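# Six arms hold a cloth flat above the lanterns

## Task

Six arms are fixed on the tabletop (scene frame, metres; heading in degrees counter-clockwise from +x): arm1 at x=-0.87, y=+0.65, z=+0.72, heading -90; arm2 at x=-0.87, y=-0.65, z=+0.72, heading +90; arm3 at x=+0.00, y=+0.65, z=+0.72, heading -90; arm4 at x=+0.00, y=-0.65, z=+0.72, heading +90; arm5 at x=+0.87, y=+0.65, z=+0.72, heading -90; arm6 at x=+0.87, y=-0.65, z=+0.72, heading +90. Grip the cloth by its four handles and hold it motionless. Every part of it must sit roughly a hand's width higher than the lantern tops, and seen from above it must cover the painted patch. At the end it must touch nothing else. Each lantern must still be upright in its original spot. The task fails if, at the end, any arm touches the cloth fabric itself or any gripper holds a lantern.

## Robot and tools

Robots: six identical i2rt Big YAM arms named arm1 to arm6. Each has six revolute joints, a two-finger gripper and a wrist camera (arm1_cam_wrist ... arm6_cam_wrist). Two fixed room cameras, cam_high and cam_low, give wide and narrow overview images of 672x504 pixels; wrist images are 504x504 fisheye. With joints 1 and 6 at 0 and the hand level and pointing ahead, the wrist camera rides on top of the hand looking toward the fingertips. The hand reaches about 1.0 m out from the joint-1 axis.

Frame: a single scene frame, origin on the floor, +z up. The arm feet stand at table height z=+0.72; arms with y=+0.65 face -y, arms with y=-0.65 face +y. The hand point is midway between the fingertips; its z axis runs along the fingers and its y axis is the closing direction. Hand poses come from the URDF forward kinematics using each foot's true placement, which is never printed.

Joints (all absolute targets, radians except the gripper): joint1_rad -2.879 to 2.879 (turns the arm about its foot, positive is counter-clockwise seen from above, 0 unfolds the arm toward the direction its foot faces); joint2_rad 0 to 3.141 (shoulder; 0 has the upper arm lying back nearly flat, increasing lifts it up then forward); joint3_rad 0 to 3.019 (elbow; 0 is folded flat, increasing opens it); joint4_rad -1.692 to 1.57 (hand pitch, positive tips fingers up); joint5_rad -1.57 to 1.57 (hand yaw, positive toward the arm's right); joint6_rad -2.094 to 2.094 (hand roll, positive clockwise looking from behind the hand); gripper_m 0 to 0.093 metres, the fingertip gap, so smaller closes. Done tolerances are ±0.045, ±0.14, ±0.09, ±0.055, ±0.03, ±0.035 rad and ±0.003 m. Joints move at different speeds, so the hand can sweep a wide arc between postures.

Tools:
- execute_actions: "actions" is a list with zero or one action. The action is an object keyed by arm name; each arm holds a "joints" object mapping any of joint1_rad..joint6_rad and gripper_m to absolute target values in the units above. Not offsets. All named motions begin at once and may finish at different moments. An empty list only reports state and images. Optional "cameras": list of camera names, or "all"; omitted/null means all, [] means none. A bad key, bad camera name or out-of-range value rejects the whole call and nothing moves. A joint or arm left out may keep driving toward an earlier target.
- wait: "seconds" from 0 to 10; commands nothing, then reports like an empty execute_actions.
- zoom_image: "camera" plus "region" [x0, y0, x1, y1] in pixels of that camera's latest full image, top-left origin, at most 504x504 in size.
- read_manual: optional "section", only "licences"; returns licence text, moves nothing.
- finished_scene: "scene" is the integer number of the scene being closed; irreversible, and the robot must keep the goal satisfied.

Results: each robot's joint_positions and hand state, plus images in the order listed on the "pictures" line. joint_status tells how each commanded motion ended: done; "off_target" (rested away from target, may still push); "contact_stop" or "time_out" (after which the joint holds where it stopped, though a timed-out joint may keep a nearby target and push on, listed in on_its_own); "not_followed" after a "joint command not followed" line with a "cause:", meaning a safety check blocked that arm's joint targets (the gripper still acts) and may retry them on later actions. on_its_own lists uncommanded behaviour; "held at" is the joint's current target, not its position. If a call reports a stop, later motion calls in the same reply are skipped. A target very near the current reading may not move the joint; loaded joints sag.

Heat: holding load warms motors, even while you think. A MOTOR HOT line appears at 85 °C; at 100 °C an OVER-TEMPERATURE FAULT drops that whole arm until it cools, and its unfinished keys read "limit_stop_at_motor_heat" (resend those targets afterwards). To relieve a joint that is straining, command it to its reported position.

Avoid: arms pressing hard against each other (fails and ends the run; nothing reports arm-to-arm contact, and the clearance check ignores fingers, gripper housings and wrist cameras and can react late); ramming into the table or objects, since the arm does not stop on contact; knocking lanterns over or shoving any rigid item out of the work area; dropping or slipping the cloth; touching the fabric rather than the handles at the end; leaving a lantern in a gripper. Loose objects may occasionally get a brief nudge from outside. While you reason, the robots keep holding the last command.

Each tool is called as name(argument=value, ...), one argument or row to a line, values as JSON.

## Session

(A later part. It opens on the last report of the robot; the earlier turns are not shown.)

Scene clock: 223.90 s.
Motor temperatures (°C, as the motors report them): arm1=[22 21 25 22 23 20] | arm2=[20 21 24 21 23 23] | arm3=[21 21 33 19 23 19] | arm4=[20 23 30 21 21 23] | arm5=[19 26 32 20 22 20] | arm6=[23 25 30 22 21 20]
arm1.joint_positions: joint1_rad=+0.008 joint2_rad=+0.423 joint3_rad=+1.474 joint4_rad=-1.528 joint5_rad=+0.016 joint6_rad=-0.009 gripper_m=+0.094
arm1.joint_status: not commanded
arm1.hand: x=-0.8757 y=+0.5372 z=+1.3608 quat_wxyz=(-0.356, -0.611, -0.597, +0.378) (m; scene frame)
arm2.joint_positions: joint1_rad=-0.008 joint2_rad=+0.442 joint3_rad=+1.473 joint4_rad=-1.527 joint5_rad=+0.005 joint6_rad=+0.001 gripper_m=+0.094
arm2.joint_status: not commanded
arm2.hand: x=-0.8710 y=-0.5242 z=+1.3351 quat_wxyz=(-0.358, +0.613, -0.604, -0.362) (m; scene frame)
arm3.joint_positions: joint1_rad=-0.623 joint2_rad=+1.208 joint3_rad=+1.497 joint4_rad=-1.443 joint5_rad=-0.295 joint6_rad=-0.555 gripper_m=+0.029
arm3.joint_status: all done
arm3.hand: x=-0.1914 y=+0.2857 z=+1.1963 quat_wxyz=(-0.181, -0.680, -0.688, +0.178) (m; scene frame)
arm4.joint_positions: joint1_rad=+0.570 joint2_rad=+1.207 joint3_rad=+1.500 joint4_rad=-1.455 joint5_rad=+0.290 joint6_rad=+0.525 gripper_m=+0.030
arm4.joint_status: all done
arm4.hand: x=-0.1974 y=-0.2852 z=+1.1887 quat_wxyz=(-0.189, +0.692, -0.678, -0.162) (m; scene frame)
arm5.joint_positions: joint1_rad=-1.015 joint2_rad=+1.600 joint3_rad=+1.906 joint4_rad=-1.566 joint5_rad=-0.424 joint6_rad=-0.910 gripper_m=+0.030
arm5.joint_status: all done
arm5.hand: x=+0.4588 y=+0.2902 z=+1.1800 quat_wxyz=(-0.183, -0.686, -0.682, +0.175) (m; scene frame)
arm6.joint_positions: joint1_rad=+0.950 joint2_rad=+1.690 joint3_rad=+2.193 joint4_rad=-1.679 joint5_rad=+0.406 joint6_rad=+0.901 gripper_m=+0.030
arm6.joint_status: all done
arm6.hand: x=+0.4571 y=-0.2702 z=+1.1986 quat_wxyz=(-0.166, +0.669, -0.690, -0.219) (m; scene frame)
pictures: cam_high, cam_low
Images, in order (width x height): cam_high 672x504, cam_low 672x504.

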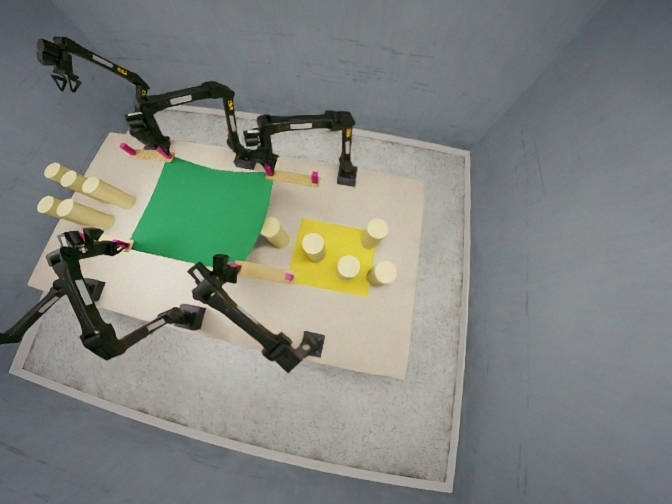

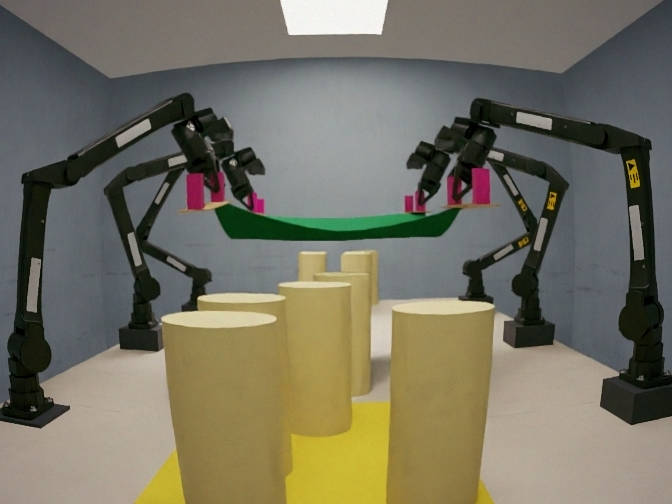

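execute_actions(
  actions=[
    {"arm3":{"joints":{"joint1_rad":0,"joint2_rad":1.01,"joint3_rad":1.36,"joint4_rad":-1.388,"joint5_rad":0,"joint6_rad":0}},"arm4":{"joints":{"joint1_rad":0,"joint2_rad":1.04,"joint3_rad":1.39,"joint4_rad":-1.388,"joint5_rad":0,"joint6_rad":0}},"arm5":{"joints":{"joint1_rad":-0.67,"joint2_rad":1.18,"joint3_rad":1.5,"joint4_rad":-1.43,"joint5_rad":-0.3,"joint6_rad":-0.57}},"arm6":{"joints":{"joint1_rad":0.61,"joint2_rad":1.26,"joint3_rad":1.72,"joint4_rad":-1.586,"joint5_rad":0.29,"joint6_rad":0.54}}},
  ],
  cameras=[],
)

execute_actions(
  actions=[
    {"arm3":{"joints":{"joint1_rad":0.63,"joint2_rad":1.194,"joint3_rad":1.53,"joint4_rad":-1.43,"joint5_rad":0.29,"joint6_rad":0.55}},"arm4":{"joints":{"joint1_rad":-0.61,"joint2_rad":1.22,"joint3_rad":1.56,"joint4_rad":-1.43,"joint5_rad":-0.29,"joint6_rad":-0.54}},"arm5":{"joints":{"joint1_rad":-0.03,"joint2_rad":1.0,"joint3_rad":1.35,"joint4_rad":-1.388,"joint5_rad":0,"joint6_rad":0}},"arm6":{"joints":{"joint1_rad":0,"joint2_rad":1.088,"joint3_rad":1.59,"joint4_rad":-1.55,"joint5_rad":0,"joint6_rad":0}}},
  ],
  cameras=[],
)

execute_actions(
  actions=[
    {"arm3":{"joints":{"joint1_rad":0.97,"joint2_rad":1.58,"joint3_rad":1.93,"joint4_rad":-1.563,"joint5_rad":0.42,"joint6_rad":0.9}},"arm4":{"joints":{"joint1_rad":-0.95,"joint2_rad":1.62,"joint3_rad":1.98,"joint4_rad":-1.57,"joint5_rad":-0.42,"joint6_rad":-0.89}},"arm5":{"joints":{"joint1_rad":0.61,"joint2_rad":1.18,"joint3_rad":1.53,"joint4_rad":-1.43,"joint5_rad":0.3,"joint6_rad":0.57}},"arm6":{"joints":{"joint1_rad":-0.61,"joint2_rad":1.27,"joint3_rad":1.76,"joint4_rad":-1.586,"joint5_rad":-0.29,"joint6_rad":-0.54}}},
  ],
  cameras=["cam_high","cam_low"],
)

Scene clock: 248.83 s.
Motor temperatures (°C, as the motors report them): arm1=[22 21 25 22 23 20] | arm2=[20 21 24 21 23 23] | arm3=[21 21 31 19 23 19] | arm4=[20 22 29 21 21 23] | arm5=[20 25 30 20 22 20] | arm6=[23 24 28 22 21 20]
arm1.joint_positions: joint1_rad=+0.008 joint2_rad=+0.423 joint3_rad=+1.474 joint4_rad=-1.528 joint5_rad=+0.016 joint6_rad=-0.009 gripper_m=+0.094
arm1.joint_status: not commanded
arm1.hand: x=-0.8757 y=+0.5372 z=+1.3608 quat_wxyz=(-0.356, -0.611, -0.597, +0.378) (m; scene frame)
arm2.joint_positions: joint1_rad=-0.008 joint2_rad=+0.442 joint3_rad=+1.473 joint4_rad=-1.527 joint5_rad=+0.005 joint6_rad=+0.001 gripper_m=+0.094
arm2.joint_status: not commanded
arm2.hand: x=-0.8710 y=-0.5242 z=+1.3351 quat_wxyz=(-0.358, +0.613, -0.604, -0.362) (m; scene frame)
arm3.joint_positions: joint1_rad=-0.003 joint2_rad=+1.016 joint3_rad=+1.361 joint4_rad=-1.394 joint5_rad=-0.008 joint6_rad=-0.004 gripper_m=+0.029
arm3.joint_status: all done
arm3.hand: x=+0.0093 y=+0.2911 z=+1.1985 quat_wxyz=(-0.184, -0.676, -0.689, +0.186) (m; scene frame)
arm4.joint_positions: joint1_rad=-0.006 joint2_rad=+1.048 joint3_rad=+1.383 joint4_rad=-1.394 joint5_rad=+0.015 joint6_rad=+0.005 gripper_m=+0.030
arm4.joint_status: all done
arm4.hand: x=-0.0121 y=-0.2795 z=+1.1950 quat_wxyz=(-0.188, +0.690, -0.677, -0.173) (m; scene frame)
arm5.joint_positions: joint1_rad=-0.671 joint2_rad=+1.174 joint3_rad=+1.497 joint4_rad=-1.432 joint5_rad=-0.295 joint6_rad=-0.590 gripper_m=+0.030
arm5.joint_status: all done
arm5.hand: x=+0.6626 y=+0.2901 z=+1.1938 quat_wxyz=(-0.182, -0.675, -0.689, +0.191) (m; scene frame)
arm6.joint_positions: joint1_rad=+0.611 joint2_rad=+1.264 joint3_rad=+1.721 joint4_rad=-1.584 joint5_rad=+0.276 joint6_rad=+0.564 gripper_m=+0.030
arm6.joint_status: all done
arm6.hand: x=+0.6708 y=-0.2801 z=+1.1937 quat_wxyz=(-0.171, +0.679, -0.688, -0.189) (m; scene frame)
pictures: none
No camera images: the call's "cameras" was empty. Leave "cameras" out to get every camera's image.

Scene clock: 250.40 s.
Motor temperatures (°C, as the motors report them): arm1=[22 21 25 22 23 20] | arm2=[20 21 24 21 23 23] | arm3=[21 21 31 19 23 19] | arm4=[20 22 29 21 21 23] | arm5=[20 25 30 20 22 20] | arm6=[23 24 28 22 21 20]
arm1.joint_positions: joint1_rad=+0.008 joint2_rad=+0.423 joint3_rad=+1.474 joint4_rad=-1.528 joint5_rad=+0.016 joint6_rad=-0.009 gripper_m=+0.094
arm1.joint_status: not commanded
arm1.hand: x=-0.8757 y=+0.5372 z=+1.3608 quat_wxyz=(-0.356, -0.611, -0.597, +0.378) (m; scene frame)
arm2.joint_positions: joint1_rad=-0.008 joint2_rad=+0.442 joint3_rad=+1.473 joint4_rad=-1.527 joint5_rad=+0.005 joint6_rad=+0.001 gripper_m=+0.094
arm2.joint_status: not commanded
arm2.hand: x=-0.8710 y=-0.5242 z=+1.3351 quat_wxyz=(-0.358, +0.613, -0.604, -0.362) (m; scene frame)
arm3.joint_positions: joint1_rad=+0.628 joint2_rad=+1.210 joint3_rad=+1.460 joint4_rad=-1.420 joint5_rad=+0.283 joint6_rad=+0.545 gripper_m=+0.029
arm3.joint_status: all done
arm3.hand: x=+0.2136 y=+0.2913 z=+1.1754 quat_wxyz=(-0.166, -0.672, -0.699, +0.180) (m; scene frame)
arm4.joint_positions: joint1_rad=-0.616 joint2_rad=+1.238 joint3_rad=+1.504 joint4_rad=-1.415 joint5_rad=-0.279 joint6_rad=-0.534 gripper_m=+0.030
arm4.joint_status: all done
arm4.hand: x=+0.1917 y=-0.2684 z=+1.1871 quat_wxyz=(-0.178, +0.689, -0.680, -0.176) (m; scene frame)
arm5.joint_positions: joint1_rad=-0.040 joint2_rad=+1.013 joint3_rad=+1.345 joint4_rad=-1.388 joint5_rad=+0.004 joint6_rad=-0.020 gripper_m=+0.030
arm5.joint_status: all done
arm5.hand: x=+0.8612 y=+0.2856 z=+1.1809 quat_wxyz=(-0.178, -0.681, -0.688, +0.176) (m; scene frame)
arm6.joint_positions: joint1_rad=+0.009 joint2_rad=+1.106 joint3_rad=+1.588 joint4_rad=-1.542 joint5_rad=-0.007 joint6_rad=+0.023 gripper_m=+0.030
arm6.joint_status: all done
arm6.hand: x=+0.8675 y=-0.2772 z=+1.1897 quat_wxyz=(-0.170, +0.681, -0.688, -0.185) (m; scene frame)
pictures: none
No camera images: the call's "cameras" was empty. Leave "cameras" out to get every camera's image.

Scene clock: 251.97 s.
Motor temperatures (°C, as the motors report them): arm1=[22 21 25 22 23 20] | arm2=[20 21 24 21 23 23] | arm3=[21 21 32 19 23 19] | arm4=[20 22 30 21 21 23] | arm5=[20 25 31 20 22 20] | arm6=[23 24 28 22 21 20]
arm1.joint_positions: joint1_rad=+0.008 joint2_rad=+0.423 joint3_rad=+1.474 joint4_rad=-1.528 joint5_rad=+0.016 joint6_rad=-0.009 gripper_m=+0.094
arm1.joint_status: not commanded
arm1.hand: x=-0.8757 y=+0.5372 z=+1.3608 quat_wxyz=(-0.356, -0.611, -0.597, +0.378) (m; scene frame)
arm2.joint_positions: joint1_rad=-0.008 joint2_rad=+0.442 joint3_rad=+1.473 joint4_rad=-1.527 joint5_rad=+0.005 joint6_rad=+0.001 gripper_m=+0.094
arm2.joint_status: not commanded
arm2.hand: x=-0.8710 y=-0.5242 z=+1.3351 quat_wxyz=(-0.358, +0.613, -0.604, -0.362) (m; scene frame)
arm3.joint_positions: joint1_rad=+0.979 joint2_rad=+1.595 joint3_rad=+1.867 joint4_rad=-1.545 joint5_rad=+0.416 joint6_rad=+0.896 gripper_m=+0.029
arm3.joint_status: all done
arm3.hand: x=+0.4139 y=+0.3020 z=+1.1789 quat_wxyz=(-0.174, -0.671, -0.696, +0.186) (m; scene frame)
arm4.joint_positions: joint1_rad=-0.956 joint2_rad=+1.636 joint3_rad=+1.928 joint4_rad=-1.545 joint5_rad=-0.414 joint6_rad=-0.884 gripper_m=+0.030
arm4.joint_status: all done
arm4.hand: x=+0.3938 y=-0.2643 z=+1.1913 quat_wxyz=(-0.184, +0.694, -0.672, -0.180) (m; scene frame)
arm5.joint_positions: joint1_rad=+0.602 joint2_rad=+1.194 joint3_rad=+1.458 joint4_rad=-1.421 joint5_rad=+0.305 joint6_rad=+0.550 gripper_m=+0.030
arm5.joint_status: all done
arm5.hand: x=+1.0664 y=+0.2858 z=+1.1747 quat_wxyz=(-0.172, -0.679, -0.691, +0.177) (m; scene frame)
arm6.joint_positions: joint1_rad=-0.607 joint2_rad=+1.298 joint3_rad=+1.680 joint4_rad=-1.582 joint5_rad=-0.297 joint6_rad=-0.518 gripper_m=+0.030
arm6.joint_status: all done
arm6.hand: x=+1.0733 y=-0.2698 z=+1.1605 quat_wxyz=(-0.142, +0.677, -0.698, -0.184) (m; scene frame)
pictures: cam_high, cam_low
Images, in order (width x height): cam_high 672x504, cam_low 672x504.

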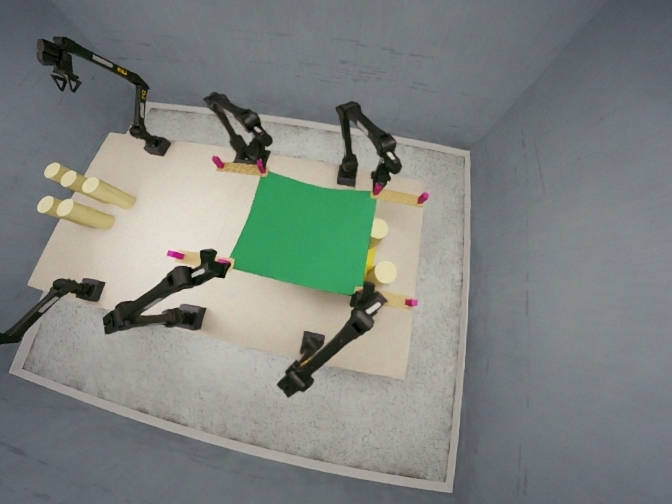

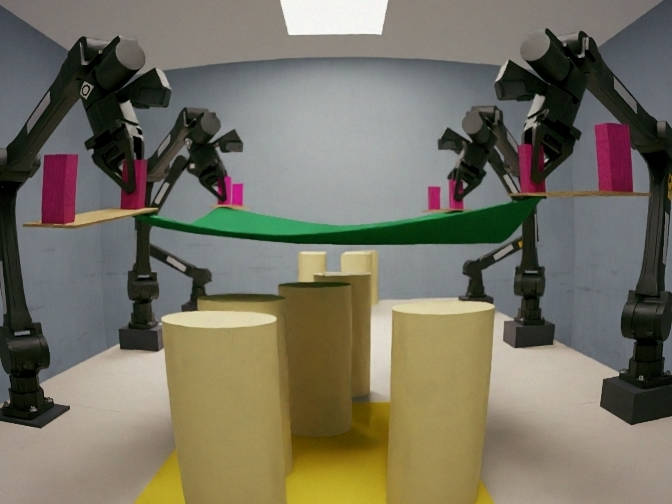

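execute_actions(
  actions=[
    {"arm3":{"joints":{"joint1_rad":1.1,"joint2_rad":1.95,"joint3_rad":2.38,"joint4_rad":-1.69,"joint5_rad":0.463,"joint6_rad":1.045}},"arm4":{"joints":{"joint1_rad":-1.09,"joint2_rad":2.018,"joint3_rad":2.49,"joint4_rad":-1.69,"joint5_rad":-0.461,"joint6_rad":-1.03}},"arm5":{"joints":{"joint1_rad":0.92,"joint2_rad":1.445,"joint3_rad":1.73,"joint4_rad":-1.47,"joint5_rad":0.412,"joint6_rad":0.89}},"arm6":{"joints":{"joint1_rad":-0.9,"joint2_rad":1.5,"joint3_rad":1.955,"joint4_rad":-1.6,"joint5_rad":-0.395,"joint6_rad":-0.84}}},
  ],
  cameras=[],
)

execute_actions(
  actions=[],
  cameras=["cam_high","cam_low"],
)

Scene clock: 272.17 s.
Motor temperatures (°C, as the motors report them): arm1=[22 21 25 22 23 20] | arm2=[20 21 24 21 23 23] | arm3=[21 22 34 19 23 19] | arm4=[20 23 32 21 21 23] | arm5=[20 24 34 20 22 20] | arm6=[23 23 32 22 21 20]
arm1.joint_positions: joint1_rad=+0.008 joint2_rad=+0.423 joint3_rad=+1.474 joint4_rad=-1.528 joint5_rad=+0.016 joint6_rad=-0.009 gripper_m=+0.094
arm1.joint_status: not commanded
arm1.hand: x=-0.8757 y=+0.5372 z=+1.3608 quat_wxyz=(-0.356, -0.611, -0.597, +0.378) (m; scene frame)
arm2.joint_positions: joint1_rad=-0.008 joint2_rad=+0.442 joint3_rad=+1.473 joint4_rad=-1.527 joint5_rad=+0.005 joint6_rad=+0.001 gripper_m=+0.094
arm2.joint_status: not commanded
arm2.hand: x=-0.8710 y=-0.5242 z=+1.3351 quat_wxyz=(-0.358, +0.613, -0.604, -0.362) (m; scene frame)
arm3.joint_positions: joint1_rad=+1.096 joint2_rad=+1.965 joint3_rad=+2.324 joint4_rad=-1.668 joint5_rad=+0.457 joint6_rad=+1.041 gripper_m=+0.029
arm3.joint_status: all done
arm3.hand: x=+0.5492 y=+0.2961 z=+1.1556 quat_wxyz=(-0.184, -0.679, -0.686, +0.186) (m; scene frame)
arm4.joint_positions: joint1_rad=-1.097 joint2_rad=+2.028 joint3_rad=+2.443 joint4_rad=-1.665 joint5_rad=-0.457 joint6_rad=-1.025 gripper_m=+0.030
arm4.joint_status: all done
arm4.hand: x=+0.5454 y=-0.2606 z=+1.1771 quat_wxyz=(-0.214, +0.693, -0.666, -0.173) (m; scene frame)
arm5.joint_positions: joint1_rad=+0.908 joint2_rad=+1.463 joint3_rad=+1.674 joint4_rad=-1.466 joint5_rad=+0.425 joint6_rad=+0.869 gripper_m=+0.030
arm5.joint_status: all done
arm5.hand: x=+1.2223 y=+0.2987 z=+1.1628 quat_wxyz=(-0.179, -0.683, -0.684, +0.181) (m; scene frame)
arm6.joint_positions: joint1_rad=-0.892 joint2_rad=+1.524 joint3_rad=+1.886 joint4_rad=-1.602 joint5_rad=-0.407 joint6_rad=-0.817 gripper_m=+0.030
arm6.joint_status: all done
arm6.hand: x=+1.2214 y=-0.2781 z=+1.1535 quat_wxyz=(-0.171, +0.682, -0.685, -0.189) (m; scene frame)
pictures: none
No camera images: the call's "cameras" was empty. Leave "cameras" out to get every camera's image.

Scene clock: 272.17 s.
Motor temperatures (°C, as the motors report them): arm1=[22 21 25 22 23 20] | arm2=[20 21 24 21 23 23] | arm3=[21 22 34 19 23 19] | arm4=[20 23 32 21 21 23] | arm5=[20 24 34 20 22 20] | arm6=[23 23 32 22 21 20]
arm1.joint_positions: joint1_rad=+0.008 joint2_rad=+0.423 joint3_rad=+1.474 joint4_rad=-1.528 joint5_rad=+0.016 joint6_rad=-0.009 gripper_m=+0.094
arm1.joint_status: not commanded
arm1.hand: x=-0.8757 y=+0.5372 z=+1.3608 quat_wxyz=(-0.356, -0.611, -0.597, +0.378) (m; scene frame)
arm2.joint_positions: joint1_rad=-0.008 joint2_rad=+0.442 joint3_rad=+1.473 joint4_rad=-1.527 joint5_rad=+0.005 joint6_rad=+0.001 gripper_m=+0.094
arm2.joint_status: not commanded
arm2.hand: x=-0.8710 y=-0.5242 z=+1.3351 quat_wxyz=(-0.358, +0.613, -0.604, -0.362) (m; scene frame)
arm3.joint_positions: joint1_rad=+1.096 joint2_rad=+1.965 joint3_rad=+2.324 joint4_rad=-1.668 joint5_rad=+0.457 joint6_rad=+1.041 gripper_m=+0.029
arm3.joint_status: all done
arm3.hand: x=+0.5492 y=+0.2961 z=+1.1556 quat_wxyz=(-0.184, -0.679, -0.686, +0.186) (m; scene frame)
arm4.joint_positions: joint1_rad=-1.097 joint2_rad=+2.028 joint3_rad=+2.443 joint4_rad=-1.665 joint5_rad=-0.457 joint6_rad=-1.025 gripper_m=+0.030
arm4.joint_status: all done
arm4.hand: x=+0.5454 y=-0.2606 z=+1.1771 quat_wxyz=(-0.214, +0.693, -0.666, -0.173) (m; scene frame)
arm5.joint_positions: joint1_rad=+0.908 joint2_rad=+1.463 joint3_rad=+1.674 joint4_rad=-1.466 joint5_rad=+0.425 joint6_rad=+0.869 gripper_m=+0.030
arm5.joint_status: all done
arm5.hand: x=+1.2223 y=+0.2987 z=+1.1628 quat_wxyz=(-0.179, -0.683, -0.684, +0.181) (m; scene frame)
arm6.joint_positions: joint1_rad=-0.892 joint2_rad=+1.524 joint3_rad=+1.886 joint4_rad=-1.602 joint5_rad=-0.407 joint6_rad=-0.817 gripper_m=+0.030
arm6.joint_status: all done
arm6.hand: x=+1.2214 y=-0.2781 z=+1.1535 quat_wxyz=(-0.171, +0.682, -0.685, -0.189) (m; scene frame)
pictures: cam_high, cam_low
Images, in order (width x height): cam_high 672x504, cam_low 672x504.

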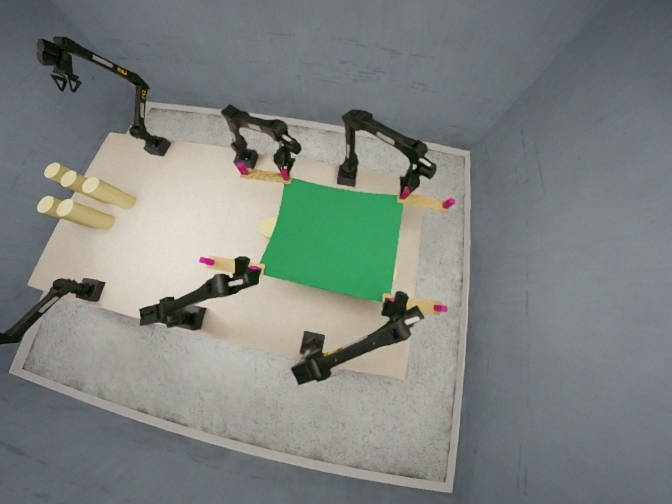

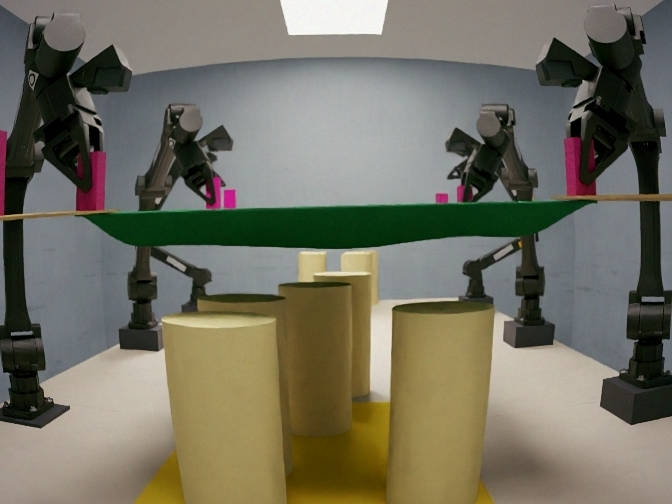

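execute_actions(
  actions=[
    {"arm4":{"joints":{"joint1_rad":-1.13,"joint3_rad":2.4,"joint6_rad":-1.06}}},
  ],
  cameras=["cam_high","cam_low"],
)

Scene clock: 277.07 s.
Motor temperatures (°C, as the motors report them): arm1=[22 21 25 22 23 20] | arm2=[20 21 24 21 23 23] | arm3=[21 23 35 19 23 19] | arm4=[20 24 32 21 21 23] | arm5=[20 24 34 20 22 20] | arm6=[23 24 32 22 21 20]
arm1.joint_positions: joint1_rad=+0.008 joint2_rad=+0.423 joint3_rad=+1.474 joint4_rad=-1.528 joint5_rad=+0.016 joint6_rad=-0.009 gripper_m=+0.094
arm1.joint_status: not commanded
arm1.hand: x=-0.8757 y=+0.5372 z=+1.3608 quat_wxyz=(-0.356, -0.611, -0.597, +0.378) (m; scene frame)
arm2.joint_positions: joint1_rad=-0.008 joint2_rad=+0.442 joint3_rad=+1.473 joint4_rad=-1.527 joint5_rad=+0.005 joint6_rad=+0.001 gripper_m=+0.094
arm2.joint_status: not commanded
arm2.hand: x=-0.8710 y=-0.5242 z=+1.3351 quat_wxyz=(-0.358, +0.613, -0.604, -0.362) (m; scene frame)
arm3.joint_positions: joint1_rad=+1.096 joint2_rad=+1.965 joint3_rad=+2.324 joint4_rad=-1.668 joint5_rad=+0.458 joint6_rad=+1.041 gripper_m=+0.029
arm3.joint_status: not commanded
arm3.hand: x=+0.5492 y=+0.2961 z=+1.1556 quat_wxyz=(-0.185, -0.679, -0.686, +0.186) (m; scene frame)
arm4.joint_positions: joint1_rad=-1.128 joint2_rad=+2.025 joint3_rad=+2.395 joint4_rad=-1.665 joint5_rad=-0.457 joint6_rad=-1.055 gripper_m=+0.030
arm4.joint_status: all done
arm4.hand: x=+0.5540 y=-0.2797 z=+1.1585 quat_wxyz=(-0.199, +0.691, -0.673, -0.174) (m; scene frame)
arm5.joint_positions: joint1_rad=+0.908 joint2_rad=+1.463 joint3_rad=+1.674 joint4_rad=-1.466 joint5_rad=+0.425 joint6_rad=+0.869 gripper_m=+0.030
arm5.joint_status: not commanded
arm5.hand: x=+1.2223 y=+0.2987 z=+1.1628 quat_wxyz=(-0.179, -0.683, -0.684, +0.181) (m; scene frame)
arm6.joint_positions: joint1_rad=-0.892 joint2_rad=+1.524 joint3_rad=+1.886 joint4_rad=-1.602 joint5_rad=-0.407 joint6_rad=-0.817 gripper_m=+0.030
arm6.joint_status: not commanded
arm6.hand: x=+1.2214 y=-0.2781 z=+1.1535 quat_wxyz=(-0.171, +0.682, -0.685, -0.189) (m; scene frame)
pictures: cam_high, cam_low
Images, in order (width x height): cam_high 672x504, cam_low 672x504.

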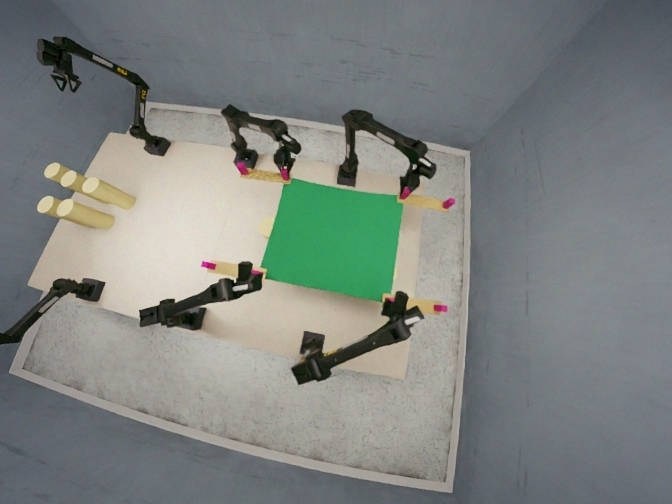

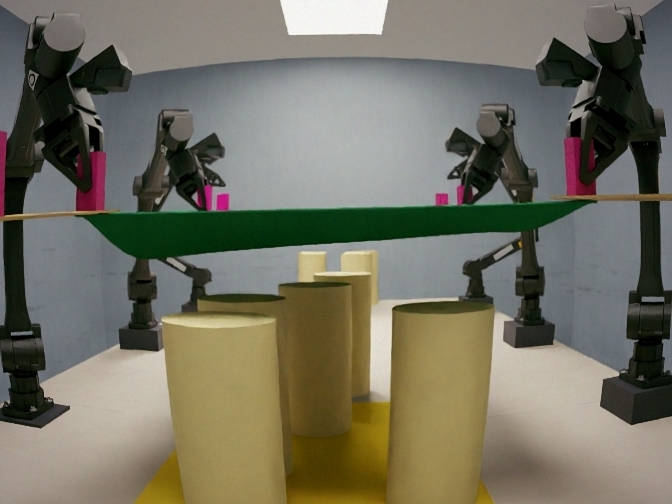

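execute_actions(
  actions=[
    {"arm6":{"joints":{"joint1_rad":-0.93,"joint3_rad":2.0,"joint2_rad":1.55}}},
  ],
  cameras=["cam_low","arm6_cam_wrist"],
)

Scene clock: 280.73 s.
Motor temperatures (°C, as the motors report them): arm1=[22 21 25 22 23 20] | arm2=[20 21 24 21 23 23] | arm3=[21 23 35 19 23 19] | arm4=[20 24 31 21 21 23] | arm5=[20 24 35 20 22 20] | arm6=[23 24 32 22 21 20]
arm1.joint_positions: joint1_rad=+0.008 joint2_rad=+0.423 joint3_rad=+1.474 joint4_rad=-1.528 joint5_rad=+0.016 joint6_rad=-0.009 gripper_m=+0.094
arm1.joint_status: not commanded
arm1.hand: x=-0.8757 y=+0.5372 z=+1.3608 quat_wxyz=(-0.356, -0.611, -0.597, +0.378) (m; scene frame)
arm2.joint_positions: joint1_rad=-0.008 joint2_rad=+0.442 joint3_rad=+1.473 joint4_rad=-1.527 joint5_rad=+0.005 joint6_rad=+0.001 gripper_m=+0.094
arm2.joint_status: not commanded
arm2.hand: x=-0.8710 y=-0.5242 z=+1.3351 quat_wxyz=(-0.358, +0.613, -0.604, -0.362) (m; scene frame)
arm3.joint_positions: joint1_rad=+1.096 joint2_rad=+1.965 joint3_rad=+2.324 joint4_rad=-1.668 joint5_rad=+0.458 joint6_rad=+1.042 gripper_m=+0.029
arm3.joint_status: not commanded
arm3.hand: x=+0.5492 y=+0.2960 z=+1.1556 quat_wxyz=(-0.185, -0.680, -0.685, +0.186) (m; scene frame)
arm4.joint_positions: joint1_rad=-1.128 joint2_rad=+2.025 joint3_rad=+2.395 joint4_rad=-1.665 joint5_rad=-0.457 joint6_rad=-1.055 gripper_m=+0.030
arm4.joint_status: not commanded
arm4.hand: x=+0.5540 y=-0.2797 z=+1.1585 quat_wxyz=(-0.199, +0.691, -0.673, -0.174) (m; scene frame)
arm5.joint_positions: joint1_rad=+0.908 joint2_rad=+1.463 joint3_rad=+1.674 joint4_rad=-1.466 joint5_rad=+0.425 joint6_rad=+0.869 gripper_m=+0.030
arm5.joint_status: not commanded
arm5.hand: x=+1.2223 y=+0.2987 z=+1.1628 quat_wxyz=(-0.179, -0.683, -0.684, +0.181) (m; scene frame)
arm6.joint_positions: joint1_rad=-0.903 joint2_rad=+1.542 joint3_rad=+1.918 joint4_rad=-1.602 joint5_rad=-0.407 joint6_rad=-0.817 gripper_m=+0.030
arm6.joint_status: all done
arm6.hand: x=+1.2316 y=-0.2770 z=+1.1586 quat_wxyz=(-0.179, +0.679, -0.687, -0.187) (m; scene frame)
pictures: arm6_cam_wrist, cam_low
Images, in order (width x height): arm6_cam_wrist 504x504, cam_low 672x504.

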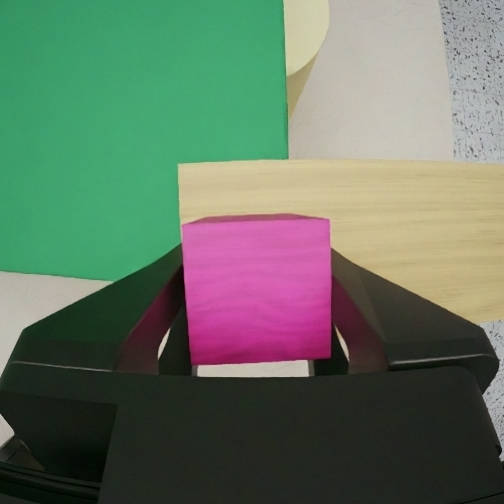

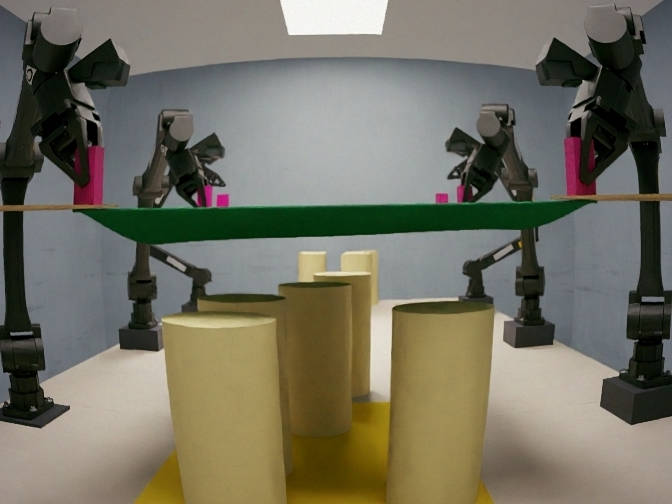

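finished_scene(
  scene=1,
)

The scene is finished: the task was done.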